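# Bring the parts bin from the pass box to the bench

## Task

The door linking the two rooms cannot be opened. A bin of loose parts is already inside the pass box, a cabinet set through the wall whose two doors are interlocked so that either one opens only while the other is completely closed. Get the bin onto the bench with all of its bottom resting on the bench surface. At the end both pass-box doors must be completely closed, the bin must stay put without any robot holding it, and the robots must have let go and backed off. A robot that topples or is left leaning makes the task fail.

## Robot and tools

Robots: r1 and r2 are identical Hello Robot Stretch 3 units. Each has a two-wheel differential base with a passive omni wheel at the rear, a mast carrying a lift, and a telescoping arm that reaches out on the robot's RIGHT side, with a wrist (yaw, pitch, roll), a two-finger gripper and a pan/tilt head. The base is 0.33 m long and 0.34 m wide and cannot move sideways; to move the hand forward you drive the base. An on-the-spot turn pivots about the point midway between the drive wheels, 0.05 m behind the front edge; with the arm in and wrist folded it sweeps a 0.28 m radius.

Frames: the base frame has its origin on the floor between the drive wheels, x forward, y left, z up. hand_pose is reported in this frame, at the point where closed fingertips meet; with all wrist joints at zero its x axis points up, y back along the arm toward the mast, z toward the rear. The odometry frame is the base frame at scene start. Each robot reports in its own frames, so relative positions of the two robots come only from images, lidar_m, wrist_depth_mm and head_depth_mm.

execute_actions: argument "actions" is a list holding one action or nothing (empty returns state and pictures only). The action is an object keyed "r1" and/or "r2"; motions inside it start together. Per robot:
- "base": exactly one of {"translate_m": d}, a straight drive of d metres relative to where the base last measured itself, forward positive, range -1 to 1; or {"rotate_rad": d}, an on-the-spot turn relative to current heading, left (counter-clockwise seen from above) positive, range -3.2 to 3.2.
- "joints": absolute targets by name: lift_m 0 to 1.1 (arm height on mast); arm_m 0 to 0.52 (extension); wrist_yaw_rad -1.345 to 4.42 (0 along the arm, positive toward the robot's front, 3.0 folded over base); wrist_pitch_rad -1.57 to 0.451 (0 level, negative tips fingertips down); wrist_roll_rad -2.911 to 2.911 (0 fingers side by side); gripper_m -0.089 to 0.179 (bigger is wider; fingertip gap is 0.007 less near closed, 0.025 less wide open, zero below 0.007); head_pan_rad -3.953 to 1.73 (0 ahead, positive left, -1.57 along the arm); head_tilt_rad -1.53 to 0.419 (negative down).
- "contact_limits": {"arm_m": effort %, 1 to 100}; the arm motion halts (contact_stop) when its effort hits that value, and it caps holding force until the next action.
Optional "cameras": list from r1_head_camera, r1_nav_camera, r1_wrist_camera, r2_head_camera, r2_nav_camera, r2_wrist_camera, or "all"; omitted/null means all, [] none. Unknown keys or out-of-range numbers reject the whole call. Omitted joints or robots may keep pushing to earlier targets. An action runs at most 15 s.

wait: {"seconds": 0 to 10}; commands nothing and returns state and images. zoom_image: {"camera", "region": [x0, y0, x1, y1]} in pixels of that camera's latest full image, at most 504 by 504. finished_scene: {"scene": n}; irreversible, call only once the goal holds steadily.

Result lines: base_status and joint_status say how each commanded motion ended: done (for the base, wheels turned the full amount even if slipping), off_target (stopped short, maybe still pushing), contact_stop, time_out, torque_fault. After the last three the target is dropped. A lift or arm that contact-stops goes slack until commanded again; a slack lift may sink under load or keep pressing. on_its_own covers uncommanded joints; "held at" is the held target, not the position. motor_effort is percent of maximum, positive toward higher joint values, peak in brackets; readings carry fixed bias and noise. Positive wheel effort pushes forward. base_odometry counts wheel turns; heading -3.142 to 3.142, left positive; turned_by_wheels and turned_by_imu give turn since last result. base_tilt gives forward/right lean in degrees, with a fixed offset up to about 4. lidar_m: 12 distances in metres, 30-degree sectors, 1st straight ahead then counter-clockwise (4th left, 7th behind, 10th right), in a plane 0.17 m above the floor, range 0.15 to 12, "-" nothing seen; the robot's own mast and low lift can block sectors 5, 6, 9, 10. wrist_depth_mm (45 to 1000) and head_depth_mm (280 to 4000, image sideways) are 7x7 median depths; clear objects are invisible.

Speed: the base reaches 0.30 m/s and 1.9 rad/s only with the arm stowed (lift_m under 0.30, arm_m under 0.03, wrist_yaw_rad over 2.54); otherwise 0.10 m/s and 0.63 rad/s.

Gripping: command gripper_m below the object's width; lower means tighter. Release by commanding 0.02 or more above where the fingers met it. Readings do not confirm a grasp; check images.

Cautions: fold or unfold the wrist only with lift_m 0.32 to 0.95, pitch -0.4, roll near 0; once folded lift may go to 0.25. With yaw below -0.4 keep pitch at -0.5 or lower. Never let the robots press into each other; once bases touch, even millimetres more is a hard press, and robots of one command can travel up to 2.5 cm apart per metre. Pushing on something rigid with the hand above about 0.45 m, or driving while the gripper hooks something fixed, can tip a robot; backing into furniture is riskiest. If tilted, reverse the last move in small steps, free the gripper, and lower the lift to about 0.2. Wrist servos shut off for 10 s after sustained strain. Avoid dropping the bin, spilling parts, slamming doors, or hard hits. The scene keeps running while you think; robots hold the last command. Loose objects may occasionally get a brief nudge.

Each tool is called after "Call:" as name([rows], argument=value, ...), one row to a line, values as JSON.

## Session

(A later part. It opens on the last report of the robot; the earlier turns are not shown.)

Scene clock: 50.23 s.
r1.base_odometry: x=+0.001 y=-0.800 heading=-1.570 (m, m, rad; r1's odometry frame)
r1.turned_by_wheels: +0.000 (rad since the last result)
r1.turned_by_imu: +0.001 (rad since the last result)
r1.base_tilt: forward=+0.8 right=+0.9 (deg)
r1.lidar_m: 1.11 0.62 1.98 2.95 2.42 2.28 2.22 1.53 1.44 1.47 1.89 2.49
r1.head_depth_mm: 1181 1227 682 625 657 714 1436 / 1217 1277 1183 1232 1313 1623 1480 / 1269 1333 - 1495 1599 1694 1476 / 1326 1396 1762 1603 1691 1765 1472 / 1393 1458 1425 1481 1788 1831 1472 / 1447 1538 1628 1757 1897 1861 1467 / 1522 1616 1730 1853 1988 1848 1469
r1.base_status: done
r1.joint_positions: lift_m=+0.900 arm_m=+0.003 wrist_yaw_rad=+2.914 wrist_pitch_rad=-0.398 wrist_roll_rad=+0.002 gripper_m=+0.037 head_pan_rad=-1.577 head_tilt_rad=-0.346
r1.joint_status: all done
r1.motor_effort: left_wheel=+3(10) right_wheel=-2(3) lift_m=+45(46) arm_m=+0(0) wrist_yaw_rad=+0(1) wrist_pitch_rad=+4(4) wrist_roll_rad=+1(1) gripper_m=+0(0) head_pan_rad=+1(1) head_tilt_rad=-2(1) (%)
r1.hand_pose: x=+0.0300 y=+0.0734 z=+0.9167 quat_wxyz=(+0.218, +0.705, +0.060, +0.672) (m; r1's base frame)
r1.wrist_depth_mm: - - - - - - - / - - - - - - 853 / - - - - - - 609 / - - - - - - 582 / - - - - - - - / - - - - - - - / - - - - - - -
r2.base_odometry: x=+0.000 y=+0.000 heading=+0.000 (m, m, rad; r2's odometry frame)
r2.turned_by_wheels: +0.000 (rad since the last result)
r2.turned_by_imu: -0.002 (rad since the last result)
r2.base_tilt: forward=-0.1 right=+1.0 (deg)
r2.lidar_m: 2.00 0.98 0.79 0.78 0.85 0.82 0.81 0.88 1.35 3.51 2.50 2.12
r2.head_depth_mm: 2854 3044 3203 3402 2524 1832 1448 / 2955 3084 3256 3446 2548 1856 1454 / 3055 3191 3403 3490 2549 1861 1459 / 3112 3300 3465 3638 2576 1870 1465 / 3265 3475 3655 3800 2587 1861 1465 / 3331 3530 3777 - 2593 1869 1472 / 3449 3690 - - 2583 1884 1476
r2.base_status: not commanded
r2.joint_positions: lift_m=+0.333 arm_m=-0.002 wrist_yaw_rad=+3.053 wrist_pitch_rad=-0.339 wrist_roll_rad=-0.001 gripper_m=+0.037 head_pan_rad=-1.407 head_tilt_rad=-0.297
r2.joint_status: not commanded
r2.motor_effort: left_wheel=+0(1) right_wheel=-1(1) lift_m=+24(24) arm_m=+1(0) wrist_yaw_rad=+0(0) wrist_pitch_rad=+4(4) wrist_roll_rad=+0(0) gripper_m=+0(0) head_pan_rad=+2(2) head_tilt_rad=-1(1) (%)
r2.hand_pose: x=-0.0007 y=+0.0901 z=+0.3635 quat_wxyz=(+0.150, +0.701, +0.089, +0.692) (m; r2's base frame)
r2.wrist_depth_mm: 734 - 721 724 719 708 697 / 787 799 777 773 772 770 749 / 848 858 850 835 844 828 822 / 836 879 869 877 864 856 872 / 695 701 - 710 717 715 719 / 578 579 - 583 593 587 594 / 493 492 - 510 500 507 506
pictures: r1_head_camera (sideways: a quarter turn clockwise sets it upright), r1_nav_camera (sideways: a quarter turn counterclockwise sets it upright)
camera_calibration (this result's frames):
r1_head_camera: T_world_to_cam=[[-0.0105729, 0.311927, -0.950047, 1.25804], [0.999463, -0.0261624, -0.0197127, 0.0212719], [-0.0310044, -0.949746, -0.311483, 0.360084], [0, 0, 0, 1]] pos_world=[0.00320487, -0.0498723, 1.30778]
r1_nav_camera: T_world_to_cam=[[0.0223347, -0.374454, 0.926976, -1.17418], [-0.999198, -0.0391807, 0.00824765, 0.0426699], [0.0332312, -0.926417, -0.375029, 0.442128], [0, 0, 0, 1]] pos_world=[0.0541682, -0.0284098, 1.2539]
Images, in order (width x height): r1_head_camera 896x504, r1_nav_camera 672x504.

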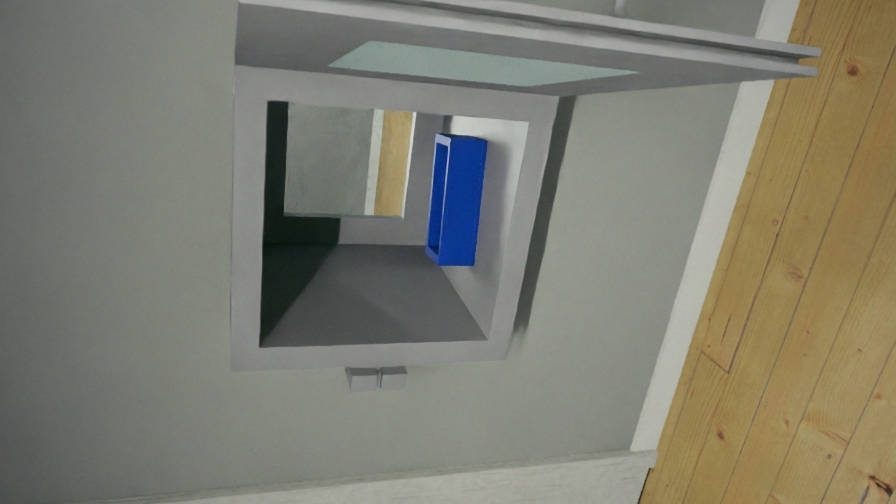

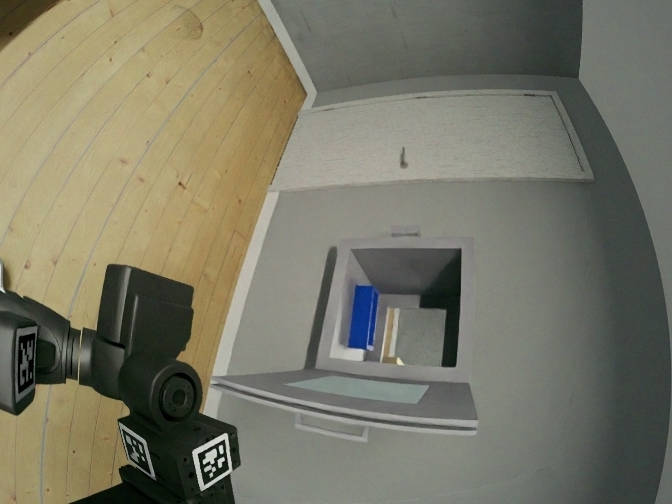

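Call:
execute_actions([
  {"r1":{"base":{"translate_m":0.15},"joints":{"lift_m":0.35}}},
], cameras=[])

Call:
execute_actions([
  {"r1":{"base":{"rotate_rad":-1.57}}},
], cameras=[])

Call:
execute_actions([
  {"r1":{"base":{"translate_m":0.42}}},
], cameras=[])

Call:
execute_actions([
  {"r1":{"base":{"rotate_rad":1.57},"joints":{"head_tilt_rad":-0.5}}},
], cameras=["r1_head_camera","r1_nav_camera"])

Scene clock: 80.00 s.
r1.base_odometry: x=+0.001 y=-0.950 heading=-1.570 (m, m, rad; r1's odometry frame)
r1.turned_by_wheels: +0.000 (rad since the last result)
r1.turned_by_imu: -0.001 (rad since the last result)
r1.base_tilt: forward=+0.8 right=+0.9 (deg)
r1.lidar_m: 0.96 0.50 1.89 2.88 2.57 2.42 2.33 1.60 1.50 1.53 1.96 2.35
r1.head_depth_mm: 1231 1282 1652 1259 1516 1616 1479 / 1278 1341 - 1502 1593 1682 1478 / 1329 1392 1799 1544 1674 1757 1478 / 1386 1452 1448 1495 1765 1811 1474 / 1451 1541 1616 1741 1865 1865 1470 / 1514 1611 1717 1829 1962 1860 1468 / 1567 1664 1772 1925 2076 1862 1468
r1.base_status: done
r1.joint_positions: lift_m=+0.350 arm_m=+0.003 wrist_yaw_rad=+2.914 wrist_pitch_rad=-0.398 wrist_roll_rad=+0.002 gripper_m=+0.037 head_pan_rad=-1.577 head_tilt_rad=-0.346
r1.joint_status: all done
r1.motor_effort: left_wheel=+3(9) right_wheel=-2(2) lift_m=+20(39) arm_m=+0(0) wrist_yaw_rad=+0(0) wrist_pitch_rad=+4(4) wrist_roll_rad=+0(0) gripper_m=+0(0) head_pan_rad=+2(2) head_tilt_rad=-1(1) (%)
r1.hand_pose: x=+0.0300 y=+0.0734 z=+0.3676 quat_wxyz=(+0.218, +0.705, +0.060, +0.672) (m; r1's base frame)
r1.wrist_depth_mm: - - - - - - 410 / - - - - - - - / - - - - - 527 - / 929 - 896 902 862 576 851 / 749 - 755 713 732 643 682 / 614 618 - 595 590 581 586 / 537 536 - 523 502 506 500
r2.base_odometry: x=+0.000 y=+0.000 heading=+0.000 (m, m, rad; r2's odometry frame)
r2.turned_by_wheels: +0.000 (rad since the last result)
r2.turned_by_imu: -0.008 (rad since the last result)
r2.base_tilt: forward=-0.1 right=+1.0 (deg)
r2.lidar_m: 2.01 0.98 0.79 0.78 0.85 0.82 0.81 0.88 1.35 3.50 2.49 2.12
r2.head_depth_mm: 2871 2992 3185 3342 2545 1850 1463 / 2939 3116 3283 3480 2571 1857 1457 / 3059 3166 3372 3540 2543 1848 1454 / 3134 3336 3526 3623 2553 1867 1476 / 3247 3442 3674 3783 2593 1866 1469 / 3318 3518 3731 - 2584 1877 1475 / 3462 3695 - - 2621 1892 1480
r2.base_status: not commanded
r2.joint_positions: lift_m=+0.333 arm_m=-0.002 wrist_yaw_rad=+3.053 wrist_pitch_rad=-0.339 wrist_roll_rad=-0.001 gripper_m=+0.037 head_pan_rad=-1.407 head_tilt_rad=-0.297
r2.joint_status: not commanded
r2.motor_effort: left_wheel=+0(0) right_wheel=-1(2) lift_m=+24(24) arm_m=+1(0) wrist_yaw_rad=+0(0) wrist_pitch_rad=+4(5) wrist_roll_rad=+1(0) gripper_m=+0(0) head_pan_rad=+2(2) head_tilt_rad=-1(1) (%)
r2.hand_pose: x=-0.0007 y=+0.0901 z=+0.3635 quat_wxyz=(+0.150, +0.701, +0.089, +0.692) (m; r2's base frame)
r2.wrist_depth_mm: 727 - 722 703 722 716 708 / 808 796 778 772 787 763 764 / 847 860 845 844 838 816 814 / 834 879 884 868 868 857 875 / 679 689 - 704 721 712 719 / 575 578 - 581 591 593 595 / 490 492 - 513 498 507 504
pictures: none
No camera images: the call's "cameras" was empty. Leave "cameras" out to get every camera's image.

Scene clock: 83.43 s.
r1.base_odometry: x=+0.001 y=-0.950 heading=-3.139 (m, m, rad; r1's odometry frame)
r1.turned_by_wheels: -1.570 (rad since the last result)
r1.turned_by_imu: -1.588 (rad since the last result)
r1.base_tilt: forward=+0.8 right=+0.9 (deg)
r1.lidar_m: 1.53 1.98 2.36 0.96 0.50 1.90 2.88 2.57 2.42 2.31 1.59 1.50
r1.head_depth_mm: 1989 2086 2192 2331 2415 1874 1480 / 2069 2167 2308 2432 2485 1881 1475 / 2160 2281 2391 2532 2561 1882 1472 / 2260 2394 2523 2658 2547 1871 1478 / 2336 2494 2635 2787 2537 1860 1471 / 2168 2279 2359 2506 2403 1862 1467 / 1887 1963 2040 2121 2183 1860 1464
r1.base_status: done
r1.joint_positions: lift_m=+0.350 arm_m=+0.003 wrist_yaw_rad=+2.914 wrist_pitch_rad=-0.398 wrist_roll_rad=+0.002 gripper_m=+0.037 head_pan_rad=-1.577 head_tilt_rad=-0.346
r1.joint_status: not commanded
r1.motor_effort: left_wheel=+4(8) right_wheel=-2(5) lift_m=+20(20) arm_m=-1(0) wrist_yaw_rad=+0(1) wrist_pitch_rad=+4(4) wrist_roll_rad=+0(0) gripper_m=+0(1) head_pan_rad=+1(2) head_tilt_rad=+0(2) (%)
r1.hand_pose: x=+0.0300 y=+0.0734 z=+0.3676 quat_wxyz=(+0.218, +0.705, +0.060, +0.672) (m; r1's base frame)
r1.wrist_depth_mm: - - - - - - - / - - - - - - - / - - - - - - - / 473 - 905 884 856 873 832 / 502 - 745 718 730 683 683 / 560 584 - 598 593 585 572 / 527 523 - 530 508 499 499
r2.base_odometry: x=+0.000 y=+0.000 heading=+0.000 (m, m, rad; r2's odometry frame)
r2.turned_by_wheels: +0.000 (rad since the last result)
r2.turned_by_imu: -0.001 (rad since the last result)
r2.base_tilt: forward=-0.1 right=+1.0 (deg)
r2.lidar_m: 2.01 0.98 0.78 0.78 0.85 0.82 0.81 0.88 1.34 3.49 2.49 2.12
r2.head_depth_mm: 2816 2991 3195 3379 2529 1847 1447 / 2948 3154 3265 3528 2544 1841 1464 / 3079 3203 3370 3542 2538 1872 1461 / 3142 3308 3500 3717 2577 1862 1455 / 3257 3447 3701 3842 2582 1865 1459 / 3331 3544 3721 - 2581 1891 1471 / 3471 3690 - - 2611 1881 1477
r2.base_status: not commanded
r2.joint_positions: lift_m=+0.333 arm_m=-0.002 wrist_yaw_rad=+3.053 wrist_pitch_rad=-0.339 wrist_roll_rad=-0.001 gripper_m=+0.037 head_pan_rad=-1.407 head_tilt_rad=-0.297
r2.joint_status: not commanded
r2.motor_effort: left_wheel=+0(1) right_wheel=-1(1) lift_m=+24(24) arm_m=+1(1) wrist_yaw_rad=+0(0) wrist_pitch_rad=+4(4) wrist_roll_rad=+0(0) gripper_m=+0(0) head_pan_rad=+2(2) head_tilt_rad=-1(1) (%)
r2.hand_pose: x=-0.0007 y=+0.0901 z=+0.3635 quat_wxyz=(+0.150, +0.701, +0.089, +0.692) (m; r2's base frame)
r2.wrist_depth_mm: 728 - 722 717 718 719 700 / 791 796 790 774 772 747 759 / 853 874 857 839 840 823 818 / 839 868 892 869 885 863 857 / 686 697 - 702 717 715 724 / 575 578 - 585 584 594 592 / 495 493 - 514 502 502 505
pictures: none
No camera images: the call's "cameras" was empty. Leave "cameras" out to get every camera's image.

Scene clock: 88.80 s.
r1.base_odometry: x=-0.419 y=-0.951 heading=-3.139 (m, m, rad; r1's odometry frame)
r1.turned_by_wheels: +0.000 (rad since the last result)
r1.turned_by_imu: +0.001 (rad since the last result)
r1.base_tilt: forward=+0.8 right=+0.9 (deg)
r1.lidar_m: 1.15 1.48 2.17 2.22 1.46 0.83 3.27 2.76 2.60 1.73 1.19 1.12
r1.head_depth_mm: 2151 2257 2381 2502 2546 1882 1477 / 2238 2338 2491 2627 2549 1876 1480 / 2317 2448 2586 2732 2546 1862 1477 / 2331 2456 2616 2763 2541 1872 1476 / 1911 1999 2105 2223 2298 1865 1469 / 1623 1699 1778 1858 1944 1857 1470 / 1417 1464 1528 1584 1652 1697 1462
r1.base_status: done
r1.joint_positions: lift_m=+0.350 arm_m=+0.003 wrist_yaw_rad=+2.914 wrist_pitch_rad=-0.398 wrist_roll_rad=+0.002 gripper_m=+0.037 head_pan_rad=-1.577 head_tilt_rad=-0.346
r1.joint_status: not commanded
r1.motor_effort: left_wheel=+3(10) right_wheel=-2(1) lift_m=+20(20) arm_m=+0(0) wrist_yaw_rad=+0(0) wrist_pitch_rad=+4(4) wrist_roll_rad=+0(0) gripper_m=-1(0) head_pan_rad=+2(3) head_tilt_rad=-1(1) (%)
r1.hand_pose: x=+0.0300 y=+0.0734 z=+0.3676 quat_wxyz=(+0.218, +0.705, +0.060, +0.672) (m; r1's base frame)
r1.wrist_depth_mm: - - - - - - - / - - - - - - - / - - - - - - - / 944 - 894 896 864 862 841 / 761 - 743 715 743 691 676 / 624 600 - 596 581 577 581 / 532 530 - 527 505 508 499
r2.base_odometry: x=+0.000 y=+0.000 heading=+0.000 (m, m, rad; r2's odometry frame)
r2.turned_by_wheels: +0.000 (rad since the last result)
r2.turned_by_imu: -0.001 (rad since the last result)
r2.base_tilt: forward=-0.1 right=+1.0 (deg)
r2.lidar_m: 2.00 0.98 0.78 0.78 0.85 0.82 0.81 0.88 1.35 3.51 2.50 2.12
r2.head_depth_mm: 2862 2991 3217 3332 2547 1848 1460 / 2960 3104 3294 3460 2551 1865 1455 / 3039 3170 3409 3529 2559 1865 1465 / 3142 3329 3489 3648 2563 1873 1463 / 3213 3440 3644 3775 2584 1879 1463 / 3352 3512 3728 - 2595 1878 1467 / 3491 3636 - - 2595 1877 1469
r2.base_status: not commanded
r2.joint_positions: lift_m=+0.333 arm_m=-0.002 wrist_yaw_rad=+3.053 wrist_pitch_rad=-0.339 wrist_roll_rad=-0.001 gripper_m=+0.037 head_pan_rad=-1.407 head_tilt_rad=-0.297
r2.joint_status: not commanded
r2.motor_effort: left_wheel=+0(0) right_wheel=-1(1) lift_m=+24(24) arm_m=+1(0) wrist_yaw_rad=-1(0) wrist_pitch_rad=+4(5) wrist_roll_rad=+1(0) gripper_m=-1(0) head_pan_rad=+2(2) head_tilt_rad=-1(1) (%)
r2.hand_pose: x=-0.0007 y=+0.0901 z=+0.3635 quat_wxyz=(+0.150, +0.701, +0.089, +0.692) (m; r2's base frame)
r2.wrist_depth_mm: 741 - 718 718 709 706 707 / 800 800 783 774 762 764 756 / 846 863 859 834 838 826 816 / 831 873 881 859 856 849 865 / 703 689 - 702 711 717 721 / 573 583 - 588 594 588 594 / 488 496 - 515 497 510 500
pictures: none
No camera images: the call's "cameras" was empty. Leave "cameras" out to get every camera's image.

Scene clock: 92.23 s.
r1.base_odometry: x=-0.419 y=-0.951 heading=-1.570 (m, m, rad; r1's odometry frame)
r1.turned_by_wheels: +1.570 (rad since the last result)
r1.turned_by_imu: +1.588 (rad since the last result)
r1.base_tilt: forward=+0.8 right=+0.9 (deg)
r1.lidar_m: 2.22 1.06 0.83 3.25 2.76 2.60 1.74 1.19 1.13 1.15 1.48 2.17
r1.head_depth_mm: 889 1270 2996 1101 1216 1349 1324 / 921 1327 - 1138 1289 1421 1313 / 963 1180 1401 1151 1360 1486 1315 / 1001 926 1037 1106 1450 1544 1318 / 1055 1139 1039 1377 1535 1594 1314 / 1105 1204 1322 1464 1639 1592 1307 / 1157 1257 1378 1522 1732 1585 1304
r1.base_status: done
r1.joint_positions: lift_m=+0.350 arm_m=+0.003 wrist_yaw_rad=+2.914 wrist_pitch_rad=-0.398 wrist_roll_rad=+0.002 gripper_m=+0.037 head_pan_rad=-1.577 head_tilt_rad=-0.494
r1.joint_status: all done
r1.motor_effort: left_wheel=-2(6) right_wheel=+3(6) lift_m=+20(20) arm_m=+0(0) wrist_yaw_rad=+0(1) wrist_pitch_rad=+4(4) wrist_roll_rad=+0(1) gripper_m=+0(0) head_pan_rad=+2(2) head_tilt_rad=-3(12) (%)
r1.hand_pose: x=+0.0300 y=+0.0734 z=+0.3676 quat_wxyz=(+0.218, +0.705, +0.060, +0.672) (m; r1's base frame)
r1.wrist_depth_mm: - - - - - - - / - - - - - - - / - - - - - - - / 934 - 888 857 869 846 831 / 751 - 756 718 733 703 685 / 615 616 - 600 594 585 577 / 527 526 - 521 507 505 494
r2.base_odometry: x=+0.000 y=+0.000 heading=+0.000 (m, m, rad; r2's odometry frame)
r2.turned_by_wheels: +0.000 (rad since the last result)
r2.turned_by_imu: -0.001 (rad since the last result)
r2.base_tilt: forward=-0.2 right=+1.0 (deg)
r2.lidar_m: 2.01 0.98 0.79 0.78 0.85 0.82 0.81 0.88 1.35 3.51 2.50 2.13
r2.head_depth_mm: 2878 3014 3142 3304 2537 1840 1452 / 2944 3128 3364 3476 2553 1840 1458 / 3026 3200 3355 3523 2572 1863 1455 / 3144 3299 3526 3684 2573 1864 1466 / 3246 3418 3639 3845 2583 1863 1473 / 3290 3534 3716 - 2600 1882 1476 / 3391 3597 - - 2613 1872 1466
r2.base_status: not commanded
r2.joint_positions: lift_m=+0.333 arm_m=-0.002 wrist_yaw_rad=+3.053 wrist_pitch_rad=-0.339 wrist_roll_rad=-0.001 gripper_m=+0.037 head_pan_rad=-1.407 head_tilt_rad=-0.297
r2.joint_status: not commanded
r2.motor_effort: left_wheel=+0(0) right_wheel=-1(1) lift_m=+24(24) arm_m=+1(1) wrist_yaw_rad=+0(0) wrist_pitch_rad=+4(4) wrist_roll_rad=+0(0) gripper_m=+0(1) head_pan_rad=+2(2) head_tilt_rad=-1(1) (%)
r2.hand_pose: x=-0.0007 y=+0.0901 z=+0.3635 quat_wxyz=(+0.150, +0.701, +0.089, +0.692) (m; r2's base frame)
r2.wrist_depth_mm: 727 - 726 718 715 699 699 / 794 782 771 776 769 763 749 / 850 864 860 833 835 844 832 / 826 873 902 874 863 867 871 / 692 701 - 710 720 712 733 / 572 579 - 582 590 596 595 / 487 492 - 514 502 506 502
pictures: r1_head_camera (sideways: a quarter turn clockwise sets it upright), r1_nav_camera (sideways: a quarter turn counterclockwise sets it upright)
camera_calibration (this result's frames):
r1_head_camera: T_world_to_cam=[[-0.00976131, 0.448681, -0.893639, 1.18442], [0.999485, -0.0229366, -0.0224336, 0.02481], [-0.0305626, -0.893398, -0.448226, 0.538033], [0, 0, 0, 1]] pos_world=[0.00320793, -0.0501815, 1.30016]
r1_nav_camera: T_world_to_cam=[[0.0215545, -0.50712, 0.861606, -1.0889], [-0.999199, -0.0399999, 0.00145369, 0.0515158], [0.0337269, -0.860947, -0.507576, 0.614601], [0, 0, 0, 1]] pos_world=[0.0542166, -0.0210023, 1.25008]
Images, in order (width x height): r1_head_camera 896x504, r1_nav_camera 672x504.

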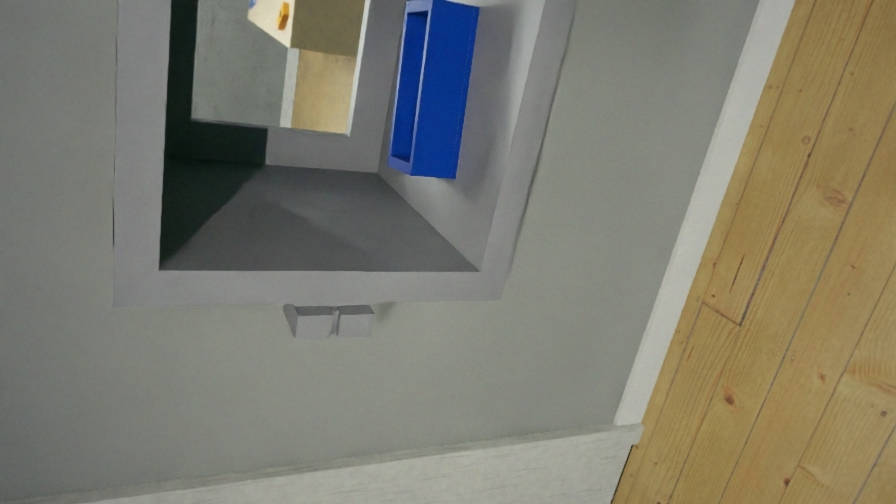

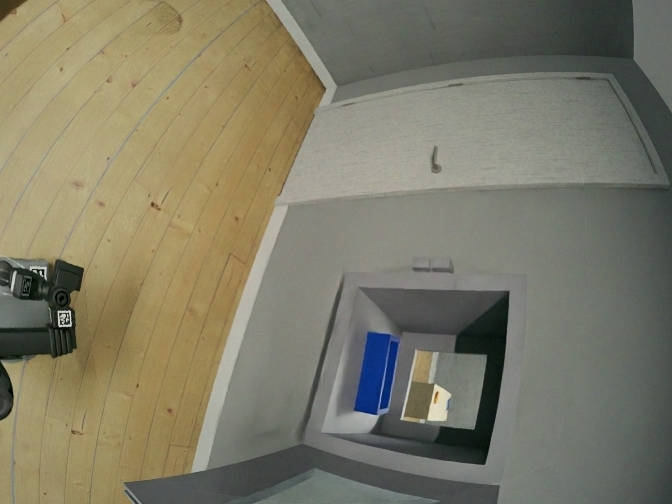

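Call:
execute_actions([
  {"r1":{"base":{"rotate_rad":-1.57}}},
], cameras=[])

Call:
execute_actions([
  {"r1":{"base":{"translate_m":0.32}}},
], cameras=[])

Call:
execute_actions([
  {"r1":{"base":{"rotate_rad":1.57}}},
], cameras=[])

Call:
execute_actions([
  {"r1":{"base":{"translate_m":-0.15},"joints":{"lift_m":0.9,"head_tilt_rad":-0.6}}},
], cameras=["r1_head_camera","r1_nav_camera"])

Scene clock: 120.97 s.
r1.base_odometry: x=-0.419 y=-0.951 heading=-3.139 (m, m, rad; r1's odometry frame)
r1.turned_by_wheels: -1.570 (rad since the last result)
r1.turned_by_imu: -1.590 (rad since the last result)
r1.base_tilt: forward=+0.8 right=+0.9 (deg)
r1.lidar_m: 1.15 1.48 2.17 2.21 1.46 0.83 3.29 2.76 2.60 1.73 1.19 1.12
r1.head_depth_mm: 2104 2251 2424 2572 2061 1608 1320 / 2182 2361 2538 2663 2047 1599 1319 / 2278 2449 2642 2782 2040 1600 1318 / 2248 2462 2675 2661 2041 1599 1316 / 1881 2015 2179 2353 2021 1594 1313 / 1603 1701 1806 1943 1950 1590 1310 / 1396 1474 1552 1651 1735 1586 1208
r1.base_status: done
r1.joint_positions: lift_m=+0.350 arm_m=+0.003 wrist_yaw_rad=+2.914 wrist_pitch_rad=-0.398 wrist_roll_rad=+0.002 gripper_m=+0.037 head_pan_rad=-1.577 head_tilt_rad=-0.494
r1.joint_status: not commanded
r1.motor_effort: left_wheel=+3(9) right_wheel=-2(5) lift_m=+20(20) arm_m=+0(1) wrist_yaw_rad=+0(1) wrist_pitch_rad=+4(4) wrist_roll_rad=+0(0) gripper_m=-1(1) head_pan_rad=+1(3) head_tilt_rad=-2(2) (%)
r1.hand_pose: x=+0.0300 y=+0.0734 z=+0.3676 quat_wxyz=(+0.218, +0.705, +0.060, +0.672) (m; r1's base frame)
r1.wrist_depth_mm: - - - - - - - / - - - - - - - / - - - - - - - / 959 - 905 902 880 862 843 / 745 - 772 723 712 698 685 / 629 612 - 600 593 579 581 / 528 528 - 526 506 501 496
r2.base_odometry: x=+0.000 y=+0.000 heading=+0.000 (m, m, rad; r2's odometry frame)
r2.turned_by_wheels: +0.000 (rad since the last result)
r2.turned_by_imu: -0.007 (rad since the last result)
r2.base_tilt: forward=-0.2 right=+1.1 (deg)
r2.lidar_m: 2.01 0.98 0.78 0.78 0.85 0.82 0.81 0.88 1.34 3.51 2.49 2.12
r2.head_depth_mm: 2863 3022 3188 3345 2542 1837 1459 / 2965 3169 3283 3459 2540 1845 1453 / 3056 3178 3370 3581 2586 1856 1468 / 3158 3327 3535 3682 2566 1863 1466 / 3247 3447 3587 3850 2560 1866 1468 / 3335 3567 3733 - 2582 1875 1469 / 3444 3661 - - 2607 1902 1483
r2.base_status: not commanded
r2.joint_positions: lift_m=+0.333 arm_m=-0.002 wrist_yaw_rad=+3.053 wrist_pitch_rad=-0.339 wrist_roll_rad=-0.001 gripper_m=+0.037 head_pan_rad=-1.407 head_tilt_rad=-0.297
r2.joint_status: not commanded
r2.motor_effort: left_wheel=+0(1) right_wheel=-1(1) lift_m=+24(24) arm_m=+0(0) wrist_yaw_rad=+0(0) wrist_pitch_rad=+4(4) wrist_roll_rad=+1(0) gripper_m=-1(0) head_pan_rad=+3(2) head_tilt_rad=-2(1) (%)
r2.hand_pose: x=-0.0007 y=+0.0901 z=+0.3635 quat_wxyz=(+0.150, +0.701, +0.089, +0.692) (m; r2's base frame)
r2.wrist_depth_mm: 738 - 724 712 715 707 712 / 793 796 783 774 776 771 754 / 847 859 831 840 828 836 807 / 828 877 872 882 848 863 892 / 691 689 - 709 711 715 730 / 579 572 - 584 598 588 597 / 489 495 - 515 500 509 505
pictures: none
No camera images: the call's "cameras" was empty. Leave "cameras" out to get every camera's image.

Scene clock: 125.33 s.
r1.base_odometry: x=-0.739 y=-0.952 heading=-3.139 (m, m, rad; r1's odometry frame)
r1.turned_by_wheels: +0.000 (rad since the last result)
r1.turned_by_imu: +0.000 (rad since the last result)
r1.base_tilt: forward=+0.8 right=+0.9 (deg)
r1.lidar_m: 0.85 1.11 2.03 2.07 1.24 1.12 3.58 2.91 2.74 1.28 0.89 0.84
r1.head_depth_mm: 2187 312 338 370 429 1567 1322 / 2280 318 345 377 417 465 533 / 2084 324 352 387 428 478 543 / 1656 331 360 2010 1884 549 562 / 1369 337 369 1756 1840 1593 582 / 1167 345 377 1432 1544 1517 603 / 1017 352 386 1216 1298 580 1217
r1.base_status: done
r1.joint_positions: lift_m=+0.350 arm_m=+0.003 wrist_yaw_rad=+2.914 wrist_pitch_rad=-0.398 wrist_roll_rad=+0.002 gripper_m=+0.037 head_pan_rad=-1.577 head_tilt_rad=-0.494
r1.joint_status: not commanded
r1.motor_effort: left_wheel=+3(9) right_wheel=-2(1) lift_m=+20(20) arm_m=+0(1) wrist_yaw_rad=+0(1) wrist_pitch_rad=+4(4) wrist_roll_rad=+0(0) gripper_m=+0(0) head_pan_rad=+1(1) head_tilt_rad=-2(3) (%)
r1.hand_pose: x=+0.0300 y=+0.0734 z=+0.3676 quat_wxyz=(+0.218, +0.705, +0.060, +0.672) (m; r1's base frame)
r1.wrist_depth_mm: - - - - - - - / - - - - - - - / - - - - - - - / 927 - 898 878 862 850 840 / 765 - 755 719 731 682 673 / 622 614 - 600 580 589 572 / 528 523 - 532 511 506 505
r2.base_odometry: x=+0.000 y=+0.000 heading=+0.000 (m, m, rad; r2's odometry frame)
r2.turned_by_wheels: +0.000 (rad since the last result)
r2.turned_by_imu: -0.001 (rad since the last result)
r2.base_tilt: forward=-0.2 right=+1.1 (deg)
r2.lidar_m: 2.00 0.98 0.79 0.78 0.85 0.82 0.81 0.88 1.34 3.51 2.49 2.11
r2.head_depth_mm: 2878 3044 3231 3365 2527 1854 1461 / 2973 3113 3248 3497 2563 1858 1457 / 3053 3227 3366 3549 2571 1860 1458 / 3128 3299 3466 3669 2541 1880 1463 / 3216 3421 3611 3802 2579 1873 1468 / 3307 3513 3762 - 2586 1884 1468 / 3467 3685 - - 2620 1894 1472
r2.base_status: not commanded
r2.joint_positions: lift_m=+0.333 arm_m=-0.002 wrist_yaw_rad=+3.053 wrist_pitch_rad=-0.339 wrist_roll_rad=-0.001 gripper_m=+0.037 head_pan_rad=-1.407 head_tilt_rad=-0.297
r2.joint_status: not commanded
r2.motor_effort: left_wheel=+0(0) right_wheel=-1(0) lift_m=+24(24) arm_m=+0(1) wrist_yaw_rad=+0(0) wrist_pitch_rad=+4(4) wrist_roll_rad=+1(1) gripper_m=+0(1) head_pan_rad=+1(2) head_tilt_rad=-1(1) (%)
r2.hand_pose: x=-0.0007 y=+0.0901 z=+0.3635 quat_wxyz=(+0.150, +0.701, +0.089, +0.692) (m; r2's base frame)
r2.wrist_depth_mm: 741 - 725 717 708 697 711 / 790 804 783 775 759 758 750 / 843 858 847 849 836 823 827 / 824 873 894 880 858 851 868 / 693 691 - 706 717 713 720 / 571 580 - 582 587 592 599 / 488 495 - 510 502 503 509
pictures: none
No camera images: the call's "cameras" was empty. Leave "cameras" out to get every camera's image.

Scene clock: 128.77 s.
r1.base_odometry: x=-0.739 y=-0.952 heading=-1.569 (m, m, rad; r1's odometry frame)
r1.turned_by_wheels: +1.570 (rad since the last result)
r1.turned_by_imu: +1.588 (rad since the last result)
r1.base_tilt: forward=+0.8 right=+0.9 (deg)
r1.lidar_m: 2.07 1.24 1.12 3.56 2.91 2.75 1.29 0.89 0.84 0.85 1.11 2.03
r1.head_depth_mm: 655 524 - 1159 843 758 1105 / 679 1032 1157 1191 855 1055 1173 / 709 748 925 1038 876 1120 1228 / 736 605 686 762 822 1198 1282 / 773 829 723 727 1124 1280 1312 / 813 887 974 1078 1212 1379 1310 / 852 934 1030 1147 1279 1454 1308
r1.base_status: done
r1.joint_positions: lift_m=+0.350 arm_m=+0.003 wrist_yaw_rad=+2.914 wrist_pitch_rad=-0.398 wrist_roll_rad=+0.002 gripper_m=+0.037 head_pan_rad=-1.577 head_tilt_rad=-0.494
r1.joint_status: not commanded
r1.motor_effort: left_wheel=-1(6) right_wheel=+3(7) lift_m=+20(20) arm_m=+0(1) wrist_yaw_rad=+2(0) wrist_pitch_rad=+4(4) wrist_roll_rad=+0(0) gripper_m=+0(0) head_pan_rad=+2(2) head_tilt_rad=-1(2) (%)
r1.hand_pose: x=+0.0300 y=+0.0734 z=+0.3676 quat_wxyz=(+0.218, +0.705, +0.060, +0.672) (m; r1's base frame)
r1.wrist_depth_mm: - - - - - - - / - - - - - - - / - - - - - - - / 940 - 900 873 883 837 811 / 736 - 754 721 726 698 693 / 626 616 - 600 584 586 584 / 527 531 - 529 514 506 504
r2.base_odometry: x=+0.000 y=+0.000 heading=+0.000 (m, m, rad; r2's odometry frame)
r2.turned_by_wheels: +0.000 (rad since the last result)
r2.turned_by_imu: -0.001 (rad since the last result)
r2.base_tilt: forward=-0.1 right=+1.0 (deg)
r2.lidar_m: 2.01 0.98 0.79 0.78 0.85 0.81 0.81 0.88 1.34 3.50 2.50 2.12
r2.head_depth_mm: 2876 3003 3175 3365 2550 1854 1450 / 2933 3091 3288 3437 2543 1862 1459 / 3045 3213 3394 3515 2579 1852 1456 / 3134 3324 3491 3694 2563 1865 1458 / 3213 3387 3635 3794 2572 1863 1470 / 3325 3515 3791 - 2592 1864 1468 / 3471 3664 - - 2586 1893 1480
r2.base_status: not commanded
r2.joint_positions: lift_m=+0.333 arm_m=-0.002 wrist_yaw_rad=+3.053 wrist_pitch_rad=-0.339 wrist_roll_rad=-0.001 gripper_m=+0.037 head_pan_rad=-1.407 head_tilt_rad=-0.297
r2.joint_status: not commanded
r2.motor_effort: left_wheel=+0(0) right_wheel=+0(1) lift_m=+24(24) arm_m=+1(1) wrist_yaw_rad=+0(0) wrist_pitch_rad=+4(4) wrist_roll_rad=+0(1) gripper_m=+0(0) head_pan_rad=+2(2) head_tilt_rad=-1(1) (%)
r2.hand_pose: x=-0.0007 y=+0.0901 z=+0.3635 quat_wxyz=(+0.150, +0.701, +0.089, +0.692) (m; r2's base frame)
r2.wrist_depth_mm: 730 - 722 730 712 711 699 / 801 806 772 773 776 757 752 / 847 863 840 854 837 820 815 / 831 870 876 870 877 855 863 / 696 696 - 710 708 711 727 / 580 571 - 579 589 584 595 / 492 494 - 513 500 504 507
pictures: none
No camera images: the call's "cameras" was empty. Leave "cameras" out to get every camera's image.

Scene clock: 134.60 s.
r1.base_odometry: x=-0.739 y=-0.802 heading=-1.569 (m, m, rad; r1's odometry frame)
r1.turned_by_wheels: +0.000 (rad since the last result)
r1.turned_by_imu: -0.001 (rad since the last result)
r1.base_tilt: forward=+0.8 right=+0.9 (deg)
r1.lidar_m: 2.21 1.36 1.18 3.64 2.77 2.60 1.19 0.82 0.77 0.79 1.02 2.17
r1.head_depth_mm: 436 - 2665 902 779 691 - / 453 - 3404 909 775 1039 - / 472 1073 1188 891 772 1143 - / 492 949 1069 923 798 1228 - / 516 767 842 906 851 1313 - / 541 646 704 782 1225 1393 1277 / 568 633 694 1126 1325 1435 1232
r1.base_status: done
r1.joint_positions: lift_m=+0.900 arm_m=+0.003 wrist_yaw_rad=+2.914 wrist_pitch_rad=-0.398 wrist_roll_rad=+0.002 gripper_m=+0.037 head_pan_rad=-1.577 head_tilt_rad=-0.593
r1.joint_status: all done
r1.motor_effort: left_wheel=-1(8) right_wheel=+2(5) lift_m=+45(48) arm_m=-1(0) wrist_yaw_rad=-1(0) wrist_pitch_rad=+4(5) wrist_roll_rad=+0(0) gripper_m=+0(0) head_pan_rad=+3(3) head_tilt_rad=-2(13) (%)
r1.hand_pose: x=+0.0300 y=+0.0734 z=+0.9166 quat_wxyz=(+0.218, +0.705, +0.060, +0.672) (m; r1's base frame)
r1.wrist_depth_mm: - - - - - - - / - - - - - - - / - - - - - - - / - - - - - - - / - - - - - - - / - - - - - - - / - - - - - - -
r2.base_odometry: x=+0.000 y=+0.000 heading=+0.000 (m, m, rad; r2's odometry frame)
r2.turned_by_wheels: +0.000 (rad since the last result)
r2.turned_by_imu: -0.002 (rad since the last result)
r2.base_tilt: forward=-0.2 right=+1.2 (deg)
r2.lidar_m: 2.01 0.98 0.79 0.78 0.85 0.81 0.81 0.88 1.35 3.51 2.50 2.12
r2.head_depth_mm: 2886 2985 3187 3353 2549 1852 1460 / 2960 3121 3305 3454 2554 1858 1456 / 3060 3193 3402 3545 2559 1855 1462 / 3148 3308 3524 3649 2542 1876 1463 / 3249 3437 3640 3841 2602 1872 1468 / 3318 3524 3728 - 2554 1882 1465 / 3431 3642 - - 2619 1900 1471
r2.base_status: not commanded
r2.joint_positions: lift_m=+0.333 arm_m=-0.002 wrist_yaw_rad=+3.053 wrist_pitch_rad=-0.339 wrist_roll_rad=-0.001 gripper_m=+0.037 head_pan_rad=-1.407 head_tilt_rad=-0.297
r2.joint_status: not commanded
r2.motor_effort: left_wheel=+0(0) right_wheel=-2(0) lift_m=+24(24) arm_m=+0(1) wrist_yaw_rad=+0(0) wrist_pitch_rad=+4(4) wrist_roll_rad=+0(1) gripper_m=+0(0) head_pan_rad=+2(2) head_tilt_rad=-1(1) (%)
r2.hand_pose: x=-0.0007 y=+0.0901 z=+0.3635 quat_wxyz=(+0.150, +0.701, +0.089, +0.692) (m; r2's base frame)
r2.wrist_depth_mm: 744 - 727 715 717 711 707 / 788 804 781 765 776 766 756 / 846 860 850 854 840 830 822 / 827 868 882 877 857 859 866 / 693 695 - 708 711 719 730 / 580 581 - 584 591 594 593 / 496 499 - 515 499 509 499
pictures: r1_head_camera (sideways: a quarter turn clockwise sets it upright), r1_nav_camera (sideways: a quarter turn counterclockwise sets it upright)
camera_calibration (this result's frames):
r1_head_camera: T_world_to_cam=[[-0.00933051, 0.534521, -0.845104, 1.12112], [0.999503, -0.0204618, -0.0239771, 0.0268165], [-0.0301086, -0.844908, -0.534064, 0.649719], [0, 0, 0, 1]] pos_world=[0.00321966, -0.0497616, 1.2951]
r1_nav_camera: T_world_to_cam=[[0.021155, -0.589518, 0.807478, -1.01832], [-0.999191, -0.040102, -0.00309978, 0.0574438], [0.0342089, -0.806759, -0.58989, 0.721691], [0, 0, 0, 1]] pos_world=[0.0542516, -0.0157835, 1.24817]
Images, in order (width x height): r1_head_camera 896x504, r1_nav_camera 672x504.

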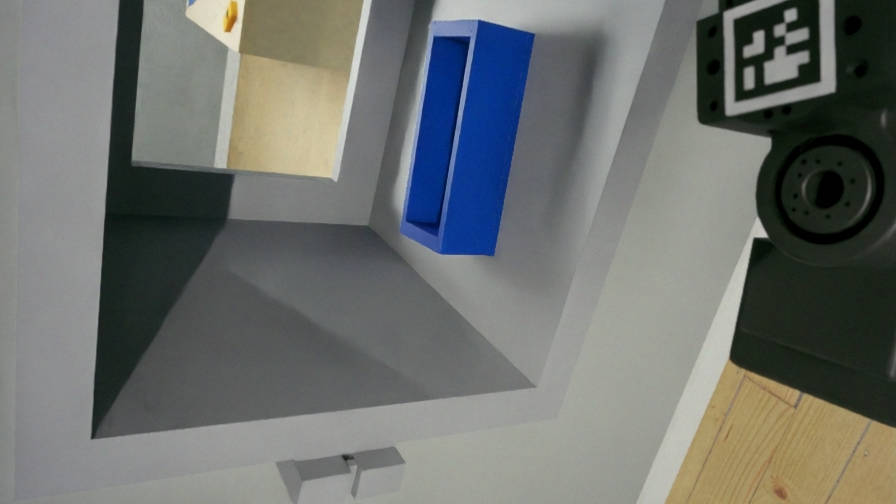

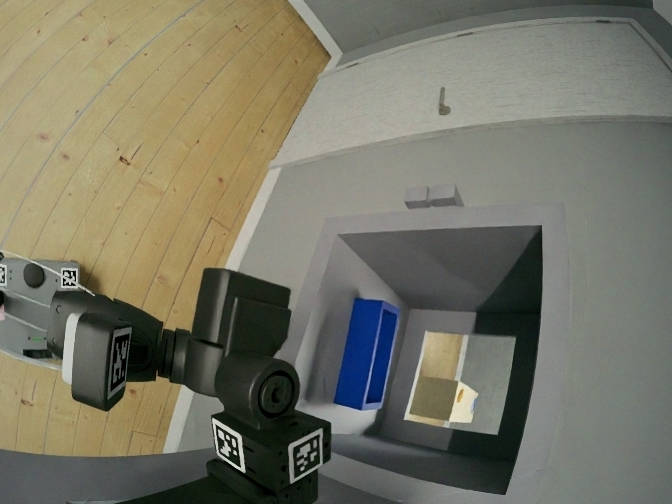

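Call:
execute_actions([
  {"r1":{"joints":{"lift_m":0.95,"wrist_yaw_rad":0,"gripper_m":0.12}}},
], cameras=[])

Call:
execute_actions([
  {"r1":{"joints":{"wrist_pitch_rad":-0.9,"wrist_roll_rad":1.57,"lift_m":1.0}}},
], cameras=["r1_head_camera","r1_wrist_camera"])

Scene clock: 144.00 s.
r1.base_odometry: x=-0.739 y=-0.802 heading=-1.569 (m, m, rad; r1's odometry frame)
r1.turned_by_wheels: +0.000 (rad since the last result)
r1.turned_by_imu: -0.001 (rad since the last result)
r1.base_tilt: forward=+0.8 right=+0.9 (deg)
r1.lidar_m: 2.21 1.35 1.19 3.64 2.76 2.61 1.19 0.82 0.77 0.79 1.02 2.16
r1.head_depth_mm: 436 - 2661 900 834 - - / 453 - 3400 911 818 - - / 472 1072 1182 891 830 - - / 492 950 1064 924 827 - - / 517 767 842 905 821 1350 1235 / 541 646 705 782 1224 1393 1232 / 567 633 695 1129 1324 1442 1232
r1.base_status: not commanded
r1.joint_positions: lift_m=+0.950 arm_m=+0.003 wrist_yaw_rad=+0.002 wrist_pitch_rad=-0.398 wrist_roll_rad=+0.002 gripper_m=+0.120 head_pan_rad=-1.577 head_tilt_rad=-0.593
r1.joint_status: all done
r1.motor_effort: left_wheel=-2(2) right_wheel=+2(3) lift_m=+45(46) arm_m=-1(1) wrist_yaw_rad=-4(3) wrist_pitch_rad=+5(4) wrist_roll_rad=+0(0) gripper_m=+0(79) head_pan_rad=+2(1) head_tilt_rad=-2(1) (%)
r1.hand_pose: x=-0.0210 y=-0.3744 z=+0.9666 quat_wxyz=(+0.693, +0.141, -0.693, -0.140) (m; r1's base frame)
r1.wrist_depth_mm: 834 422 477 719 - - 571 / 988 469 494 786 900 827 510 / - 910 533 687 626 679 448 / - - 575 608 573 549 417 / - - 988 508 483 492 380 / - - - 960 769 - 360 / - - - - 908 764 374
r2.base_odometry: x=+0.000 y=+0.000 heading=+0.000 (m, m, rad; r2's odometry frame)
r2.turned_by_wheels: +0.000 (rad since the last result)
r2.turned_by_imu: -0.002 (rad since the last result)
r2.base_tilt: forward=-0.2 right=+1.1 (deg)
r2.lidar_m: 2.01 0.98 0.79 0.78 0.85 0.82 0.81 0.88 1.35 3.51 2.49 2.12
r2.head_depth_mm: 2861 3010 3201 3355 2552 1850 1452 / 2949 3108 3294 3432 2539 1844 1458 / 3052 3205 3398 3552 2572 1860 1452 / 3164 3340 3509 3638 2566 1871 1470 / 3204 3419 3609 3806 2575 1863 1470 / 3358 3534 3714 - 2612 1877 1471 / 3424 3611 - - 2616 1880 1469
r2.base_status: not commanded
r2.joint_positions: lift_m=+0.333 arm_m=-0.002 wrist_yaw_rad=+3.053 wrist_pitch_rad=-0.339 wrist_roll_rad=-0.001 gripper_m=+0.037 head_pan_rad=-1.407 head_tilt_rad=-0.297
r2.joint_status: not commanded
r2.motor_effort: left_wheel=+0(0) right_wheel=-1(1) lift_m=+24(24) arm_m=+1(0) wrist_yaw_rad=+0(0) wrist_pitch_rad=+4(4) wrist_roll_rad=+1(1) gripper_m=+0(0) head_pan_rad=+2(2) head_tilt_rad=-1(1) (%)
r2.hand_pose: x=-0.0007 y=+0.0901 z=+0.3635 quat_wxyz=(+0.150, +0.701, +0.089, +0.692) (m; r2's base frame)
r2.wrist_depth_mm: 745 - 735 727 708 696 712 / 785 795 778 777 783 763 759 / 843 863 844 838 826 822 822 / 829 869 867 861 850 870 875 / 688 694 - 712 710 714 729 / 572 575 - 589 588 591 593 / 487 492 - 514 498 500 510
pictures: none
No camera images: the call's "cameras" was empty. Leave "cameras" out to get every camera's image.

Scene clock: 145.43 s.
r1.base_odometry: x=-0.739 y=-0.802 heading=-1.569 (m, m, rad; r1's odometry frame)
r1.turned_by_wheels: +0.000 (rad since the last result)
r1.turned_by_imu: +0.000 (rad since the last result)
r1.base_tilt: forward=+0.8 right=+0.9 (deg)
r1.lidar_m: 2.21 1.35 1.18 3.63 2.76 2.61 1.19 0.82 0.77 0.78 1.02 2.17
r1.head_depth_mm: 436 - 2683 - - - - / 454 - 3424 915 - - - / 472 1071 1186 929 - - - / 492 949 1063 925 826 1261 - / 517 768 841 906 851 1327 - / 541 645 705 781 1225 1392 1231 / 568 633 695 1130 1320 1450 1227
r1.base_status: not commanded
r1.joint_positions: lift_m=+1.000 arm_m=+0.003 wrist_yaw_rad=+0.002 wrist_pitch_rad=-0.904 wrist_roll_rad=+1.566 gripper_m=+0.120 head_pan_rad=-1.577 head_tilt_rad=-0.593
r1.joint_status: all done
r1.motor_effort: left_wheel=-2(2) right_wheel=+2(3) lift_m=+45(44) arm_m=+0(1) wrist_yaw_rad=-3(3) wrist_pitch_rad=+1(5) wrist_roll_rad=+3(3) gripper_m=+0(0) head_pan_rad=+2(2) head_tilt_rad=-2(2) (%)
r1.hand_pose: x=-0.0213 y=-0.2869 z=+0.9218 quat_wxyz=(+0.003, +0.002, -0.899, -0.437) (m; r1's base frame)
r1.wrist_depth_mm: 730 503 449 810 - 911 787 / 751 540 472 934 - 929 842 / 749 562 513 - - 921 860 / 638 656 552 - - 985 839 / 526 598 - - - 947 858 / 451 496 - - - - 854 / 430 961 - - - - 881
r2.base_odometry: x=+0.000 y=+0.000 heading=+0.000 (m, m, rad; r2's odometry frame)
r2.turned_by_wheels: +0.000 (rad since the last result)
r2.turned_by_imu: +0.000 (rad since the last result)
r2.base_tilt: forward=-0.2 right=+1.1 (deg)
r2.lidar_m: 2.01 0.98 0.78 0.78 0.85 0.82 0.81 0.88 1.35 3.51 2.50 2.13
r2.head_depth_mm: 2903 3025 3187 3340 2530 1852 1455 / 2978 3086 3285 3468 2553 1863 1454 / 3021 3198 3372 3578 2548 1855 1458 / 3128 3275 3469 3660 2554 1857 1467 / 3223 3473 3628 3787 2604 1868 1468 / 3324 3550 3765 - 2585 1874 1472 / 3437 3660 - - 2605 1884 1475
r2.base_status: not commanded
r2.joint_positions: lift_m=+0.333 arm_m=-0.002 wrist_yaw_rad=+3.053 wrist_pitch_rad=-0.339 wrist_roll_rad=-0.001 gripper_m=+0.037 head_pan_rad=-1.407 head_tilt_rad=-0.297
r2.joint_status: not commanded
r2.motor_effort: left_wheel=+0(0) right_wheel=-1(2) lift_m=+24(24) arm_m=+1(1) wrist_yaw_rad=+1(0) wrist_pitch_rad=+4(4) wrist_roll_rad=+0(0) gripper_m=+0(0) head_pan_rad=+2(2) head_tilt_rad=-1(1) (%)
r2.hand_pose: x=-0.0007 y=+0.0901 z=+0.3635 quat_wxyz=(+0.150, +0.701, +0.089, +0.692) (m; r2's base frame)
r2.wrist_depth_mm: 738 - 727 721 711 712 701 / 793 797 783 780 772 757 765 / 846 865 842 849 824 822 826 / 831 876 876 882 872 864 865 / 691 698 - 699 715 720 714 / 569 581 - 584 586 592 591 / 494 494 - 510 503 501 508
pictures: r1_head_camera (sideways: a quarter turn clockwise sets it upright), r1_wrist_camera
camera_calibration (this result's frames):
r1_head_camera: T_world_to_cam=[[-0.00933045, 0.534521, -0.845104, 1.12112], [0.999503, -0.020462, -0.0239771, 0.0268165], [-0.0301087, -0.844908, -0.534064, 0.649719], [0, 0, 0, 1]] pos_world=[0.00321965, -0.0497616, 1.2951]
r1_wrist_camera: T_world_to_cam=[[0.0198204, 0.782981, -0.621729, 0.79981], [0.983487, 0.0966167, 0.153028, -0.0569813], [0.179888, -0.614496, -0.768137, 0.697735], [0, 0, 0, 1]] pos_world=[-0.0853261, -0.191975, 1.04194]
Images, in order (width x height): r1_head_camera 896x504, r1_wrist_camera 644x364.

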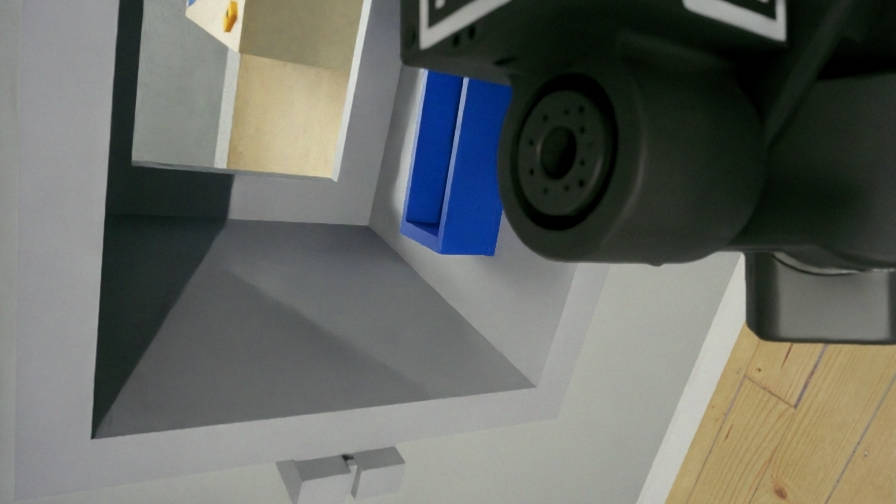

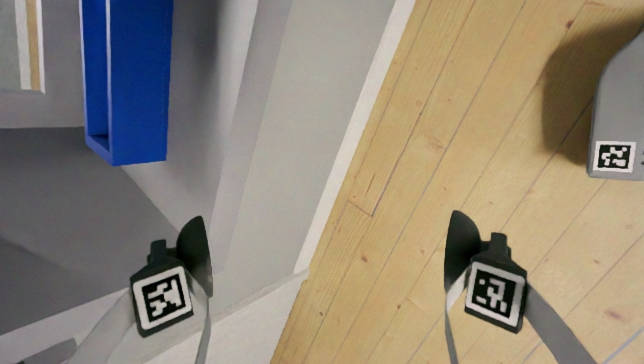

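Call:
execute_actions([
  {"r1":{"base":{"translate_m":-0.1},"joints":{"wrist_pitch_rad":-0.75,"arm_m":0.35,"lift_m":1.0}}},
], cameras=["r1_head_camera","r1_wrist_camera","r1_nav_camera"])

Scene clock: 154.27 s.
r1.base_odometry: x=-0.739 y=-0.702 heading=-1.570 (m, m, rad; r1's odometry frame)
r1.turned_by_wheels: +0.000 (rad since the last result)
r1.turned_by_imu: -0.001 (rad since the last result)
r1.base_tilt: forward=+3.4 right=+0.9 (deg)
r1.lidar_m: 2.28 1.43 1.23 3.68 2.69 2.52 1.13 0.78 0.73 0.74 0.97 2.22
r1.head_depth_mm: 426 - - 1002 792 684 1097 / 437 - 3301 912 787 1020 1171 / 456 - - 910 779 1089 1206 / 475 999 - 886 773 1177 1245 / 494 850 941 952 812 1266 1233 / 513 712 779 861 841 1345 1223 / 539 622 684 780 1258 1408 1212
r1.base_status: done
r1.joint_positions: lift_m=+1.000 arm_m=+0.350 wrist_yaw_rad=+0.000 wrist_pitch_rad=-0.762 wrist_roll_rad=+1.568 gripper_m=+0.120 head_pan_rad=-1.576 head_tilt_rad=-0.593
r1.joint_status: all done
r1.motor_effort: left_wheel=-13(18) right_wheel=-1(6) lift_m=+44(44) arm_m=+3(4) wrist_yaw_rad=+0(1) wrist_pitch_rad=+4(4) wrist_roll_rad=+1(2) gripper_m=+0(1) head_pan_rad=+2(1) head_tilt_rad=-2(3) (%)
r1.hand_pose: x=-0.0215 y=-0.6632 z=+0.9437 quat_wxyz=(+0.002, +0.000, -0.928, -0.372) (m; r1's base frame)
r1.wrist_depth_mm: - - 542 355 298 266 225 / - - 569 356 309 272 228 / 489 565 619 385 328 274 232 / 468 529 573 358 341 280 251 / 392 441 501 369 357 276 822 / 336 360 416 427 357 - 844 / 295 315 347 379 368 978 853
r2.base_odometry: x=+0.000 y=+0.000 heading=+0.000 (m, m, rad; r2's odometry frame)
r2.turned_by_wheels: +0.000 (rad since the last result)
r2.turned_by_imu: -0.002 (rad since the last result)
r2.base_tilt: forward=-0.1 right=+1.2 (deg)
r2.lidar_m: 2.01 0.98 0.79 0.78 0.84 0.81 0.81 0.88 1.35 3.51 2.49 2.12
r2.head_depth_mm: 2898 2999 3213 3358 2537 1837 1453 / 2940 3126 3304 3492 2543 1858 1452 / 3040 3245 3361 3531 2573 1871 1464 / 3103 3282 3496 3695 2565 1877 1461 / 3229 3413 3612 3799 2572 1872 1471 / 3338 3569 3783 - 2613 1878 1461 / 3432 3660 - - 2587 1881 1473
r2.base_status: not commanded
r2.joint_positions: lift_m=+0.333 arm_m=-0.002 wrist_yaw_rad=+3.053 wrist_pitch_rad=-0.339 wrist_roll_rad=-0.001 gripper_m=+0.037 head_pan_rad=-1.407 head_tilt_rad=-0.297
r2.joint_status: not commanded
r2.motor_effort: left_wheel=+0(0) right_wheel=-1(1) lift_m=+24(24) arm_m=+0(1) wrist_yaw_rad=+0(0) wrist_pitch_rad=+4(4) wrist_roll_rad=+0(0) gripper_m=+0(1) head_pan_rad=+2(2) head_tilt_rad=-1(2) (%)
r2.hand_pose: x=-0.0007 y=+0.0901 z=+0.3635 quat_wxyz=(+0.150, +0.701, +0.089, +0.692) (m; r2's base frame)
r2.wrist_depth_mm: 735 - 716 728 723 719 703 / 783 799 777 778 768 767 756 / 844 866 831 845 835 828 819 / 830 879 876 869 859 888 854 / 683 695 - 706 718 710 727 / 575 584 - 582 585 592 591 / 491 494 - 516 501 504 510
pictures: r1_head_camera (sideways: a quarter turn clockwise sets it upright), r1_nav_camera (sideways: a quarter turn counterclockwise sets it upright), r1_wrist_camera
camera_calibration (this result's frames):
r1_head_camera: T_world_to_cam=[[-0.00960968, 0.534911, -0.844854, 1.1208], [0.999514, -0.0199246, -0.0239839, 0.0268252], [-0.0296626, -0.844673, -0.534459, 0.65023], [0, 0, 0, 1]] pos_world=[0.00324587, -0.0497599, 1.29507]
r1_nav_camera: T_world_to_cam=[[0.0214632, -0.589885, 0.807202, -1.01796], [-0.99917, -0.0406265, -0.00312133, 0.0574717], [0.034635, -0.806465, -0.590267, 0.72218], [0, 0, 0, 1]] pos_world=[0.05426, -0.015733, 1.24816]
r1_wrist_camera: T_world_to_cam=[[0.0229072, 0.687058, -0.726242, 1.14316], [0.983614, 0.114451, 0.139301, 0.0010439], [0.178827, -0.717532, -0.673178, 0.325382], [0, 0, 0, 1]] pos_world=[-0.0854006, -0.552064, 1.0491]
Images, in order (width x height): r1_head_camera 896x504, r1_nav_camera 672x504, r1_wrist_camera 644x364.

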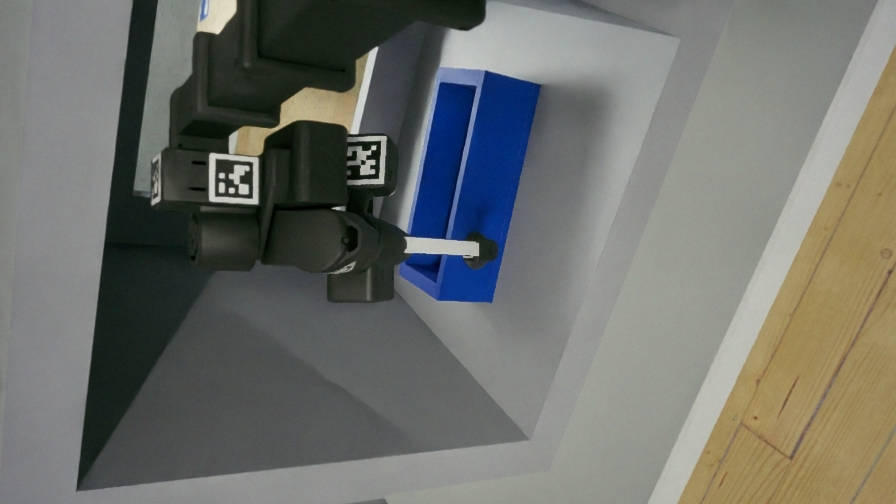

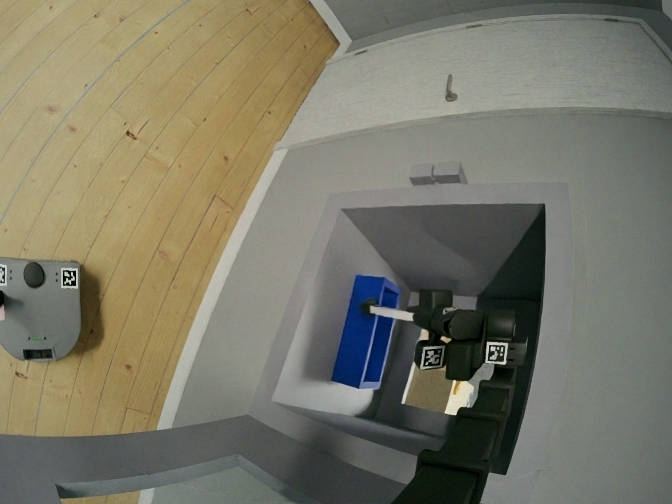

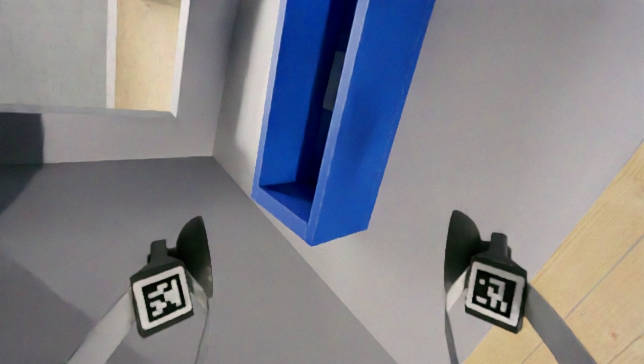

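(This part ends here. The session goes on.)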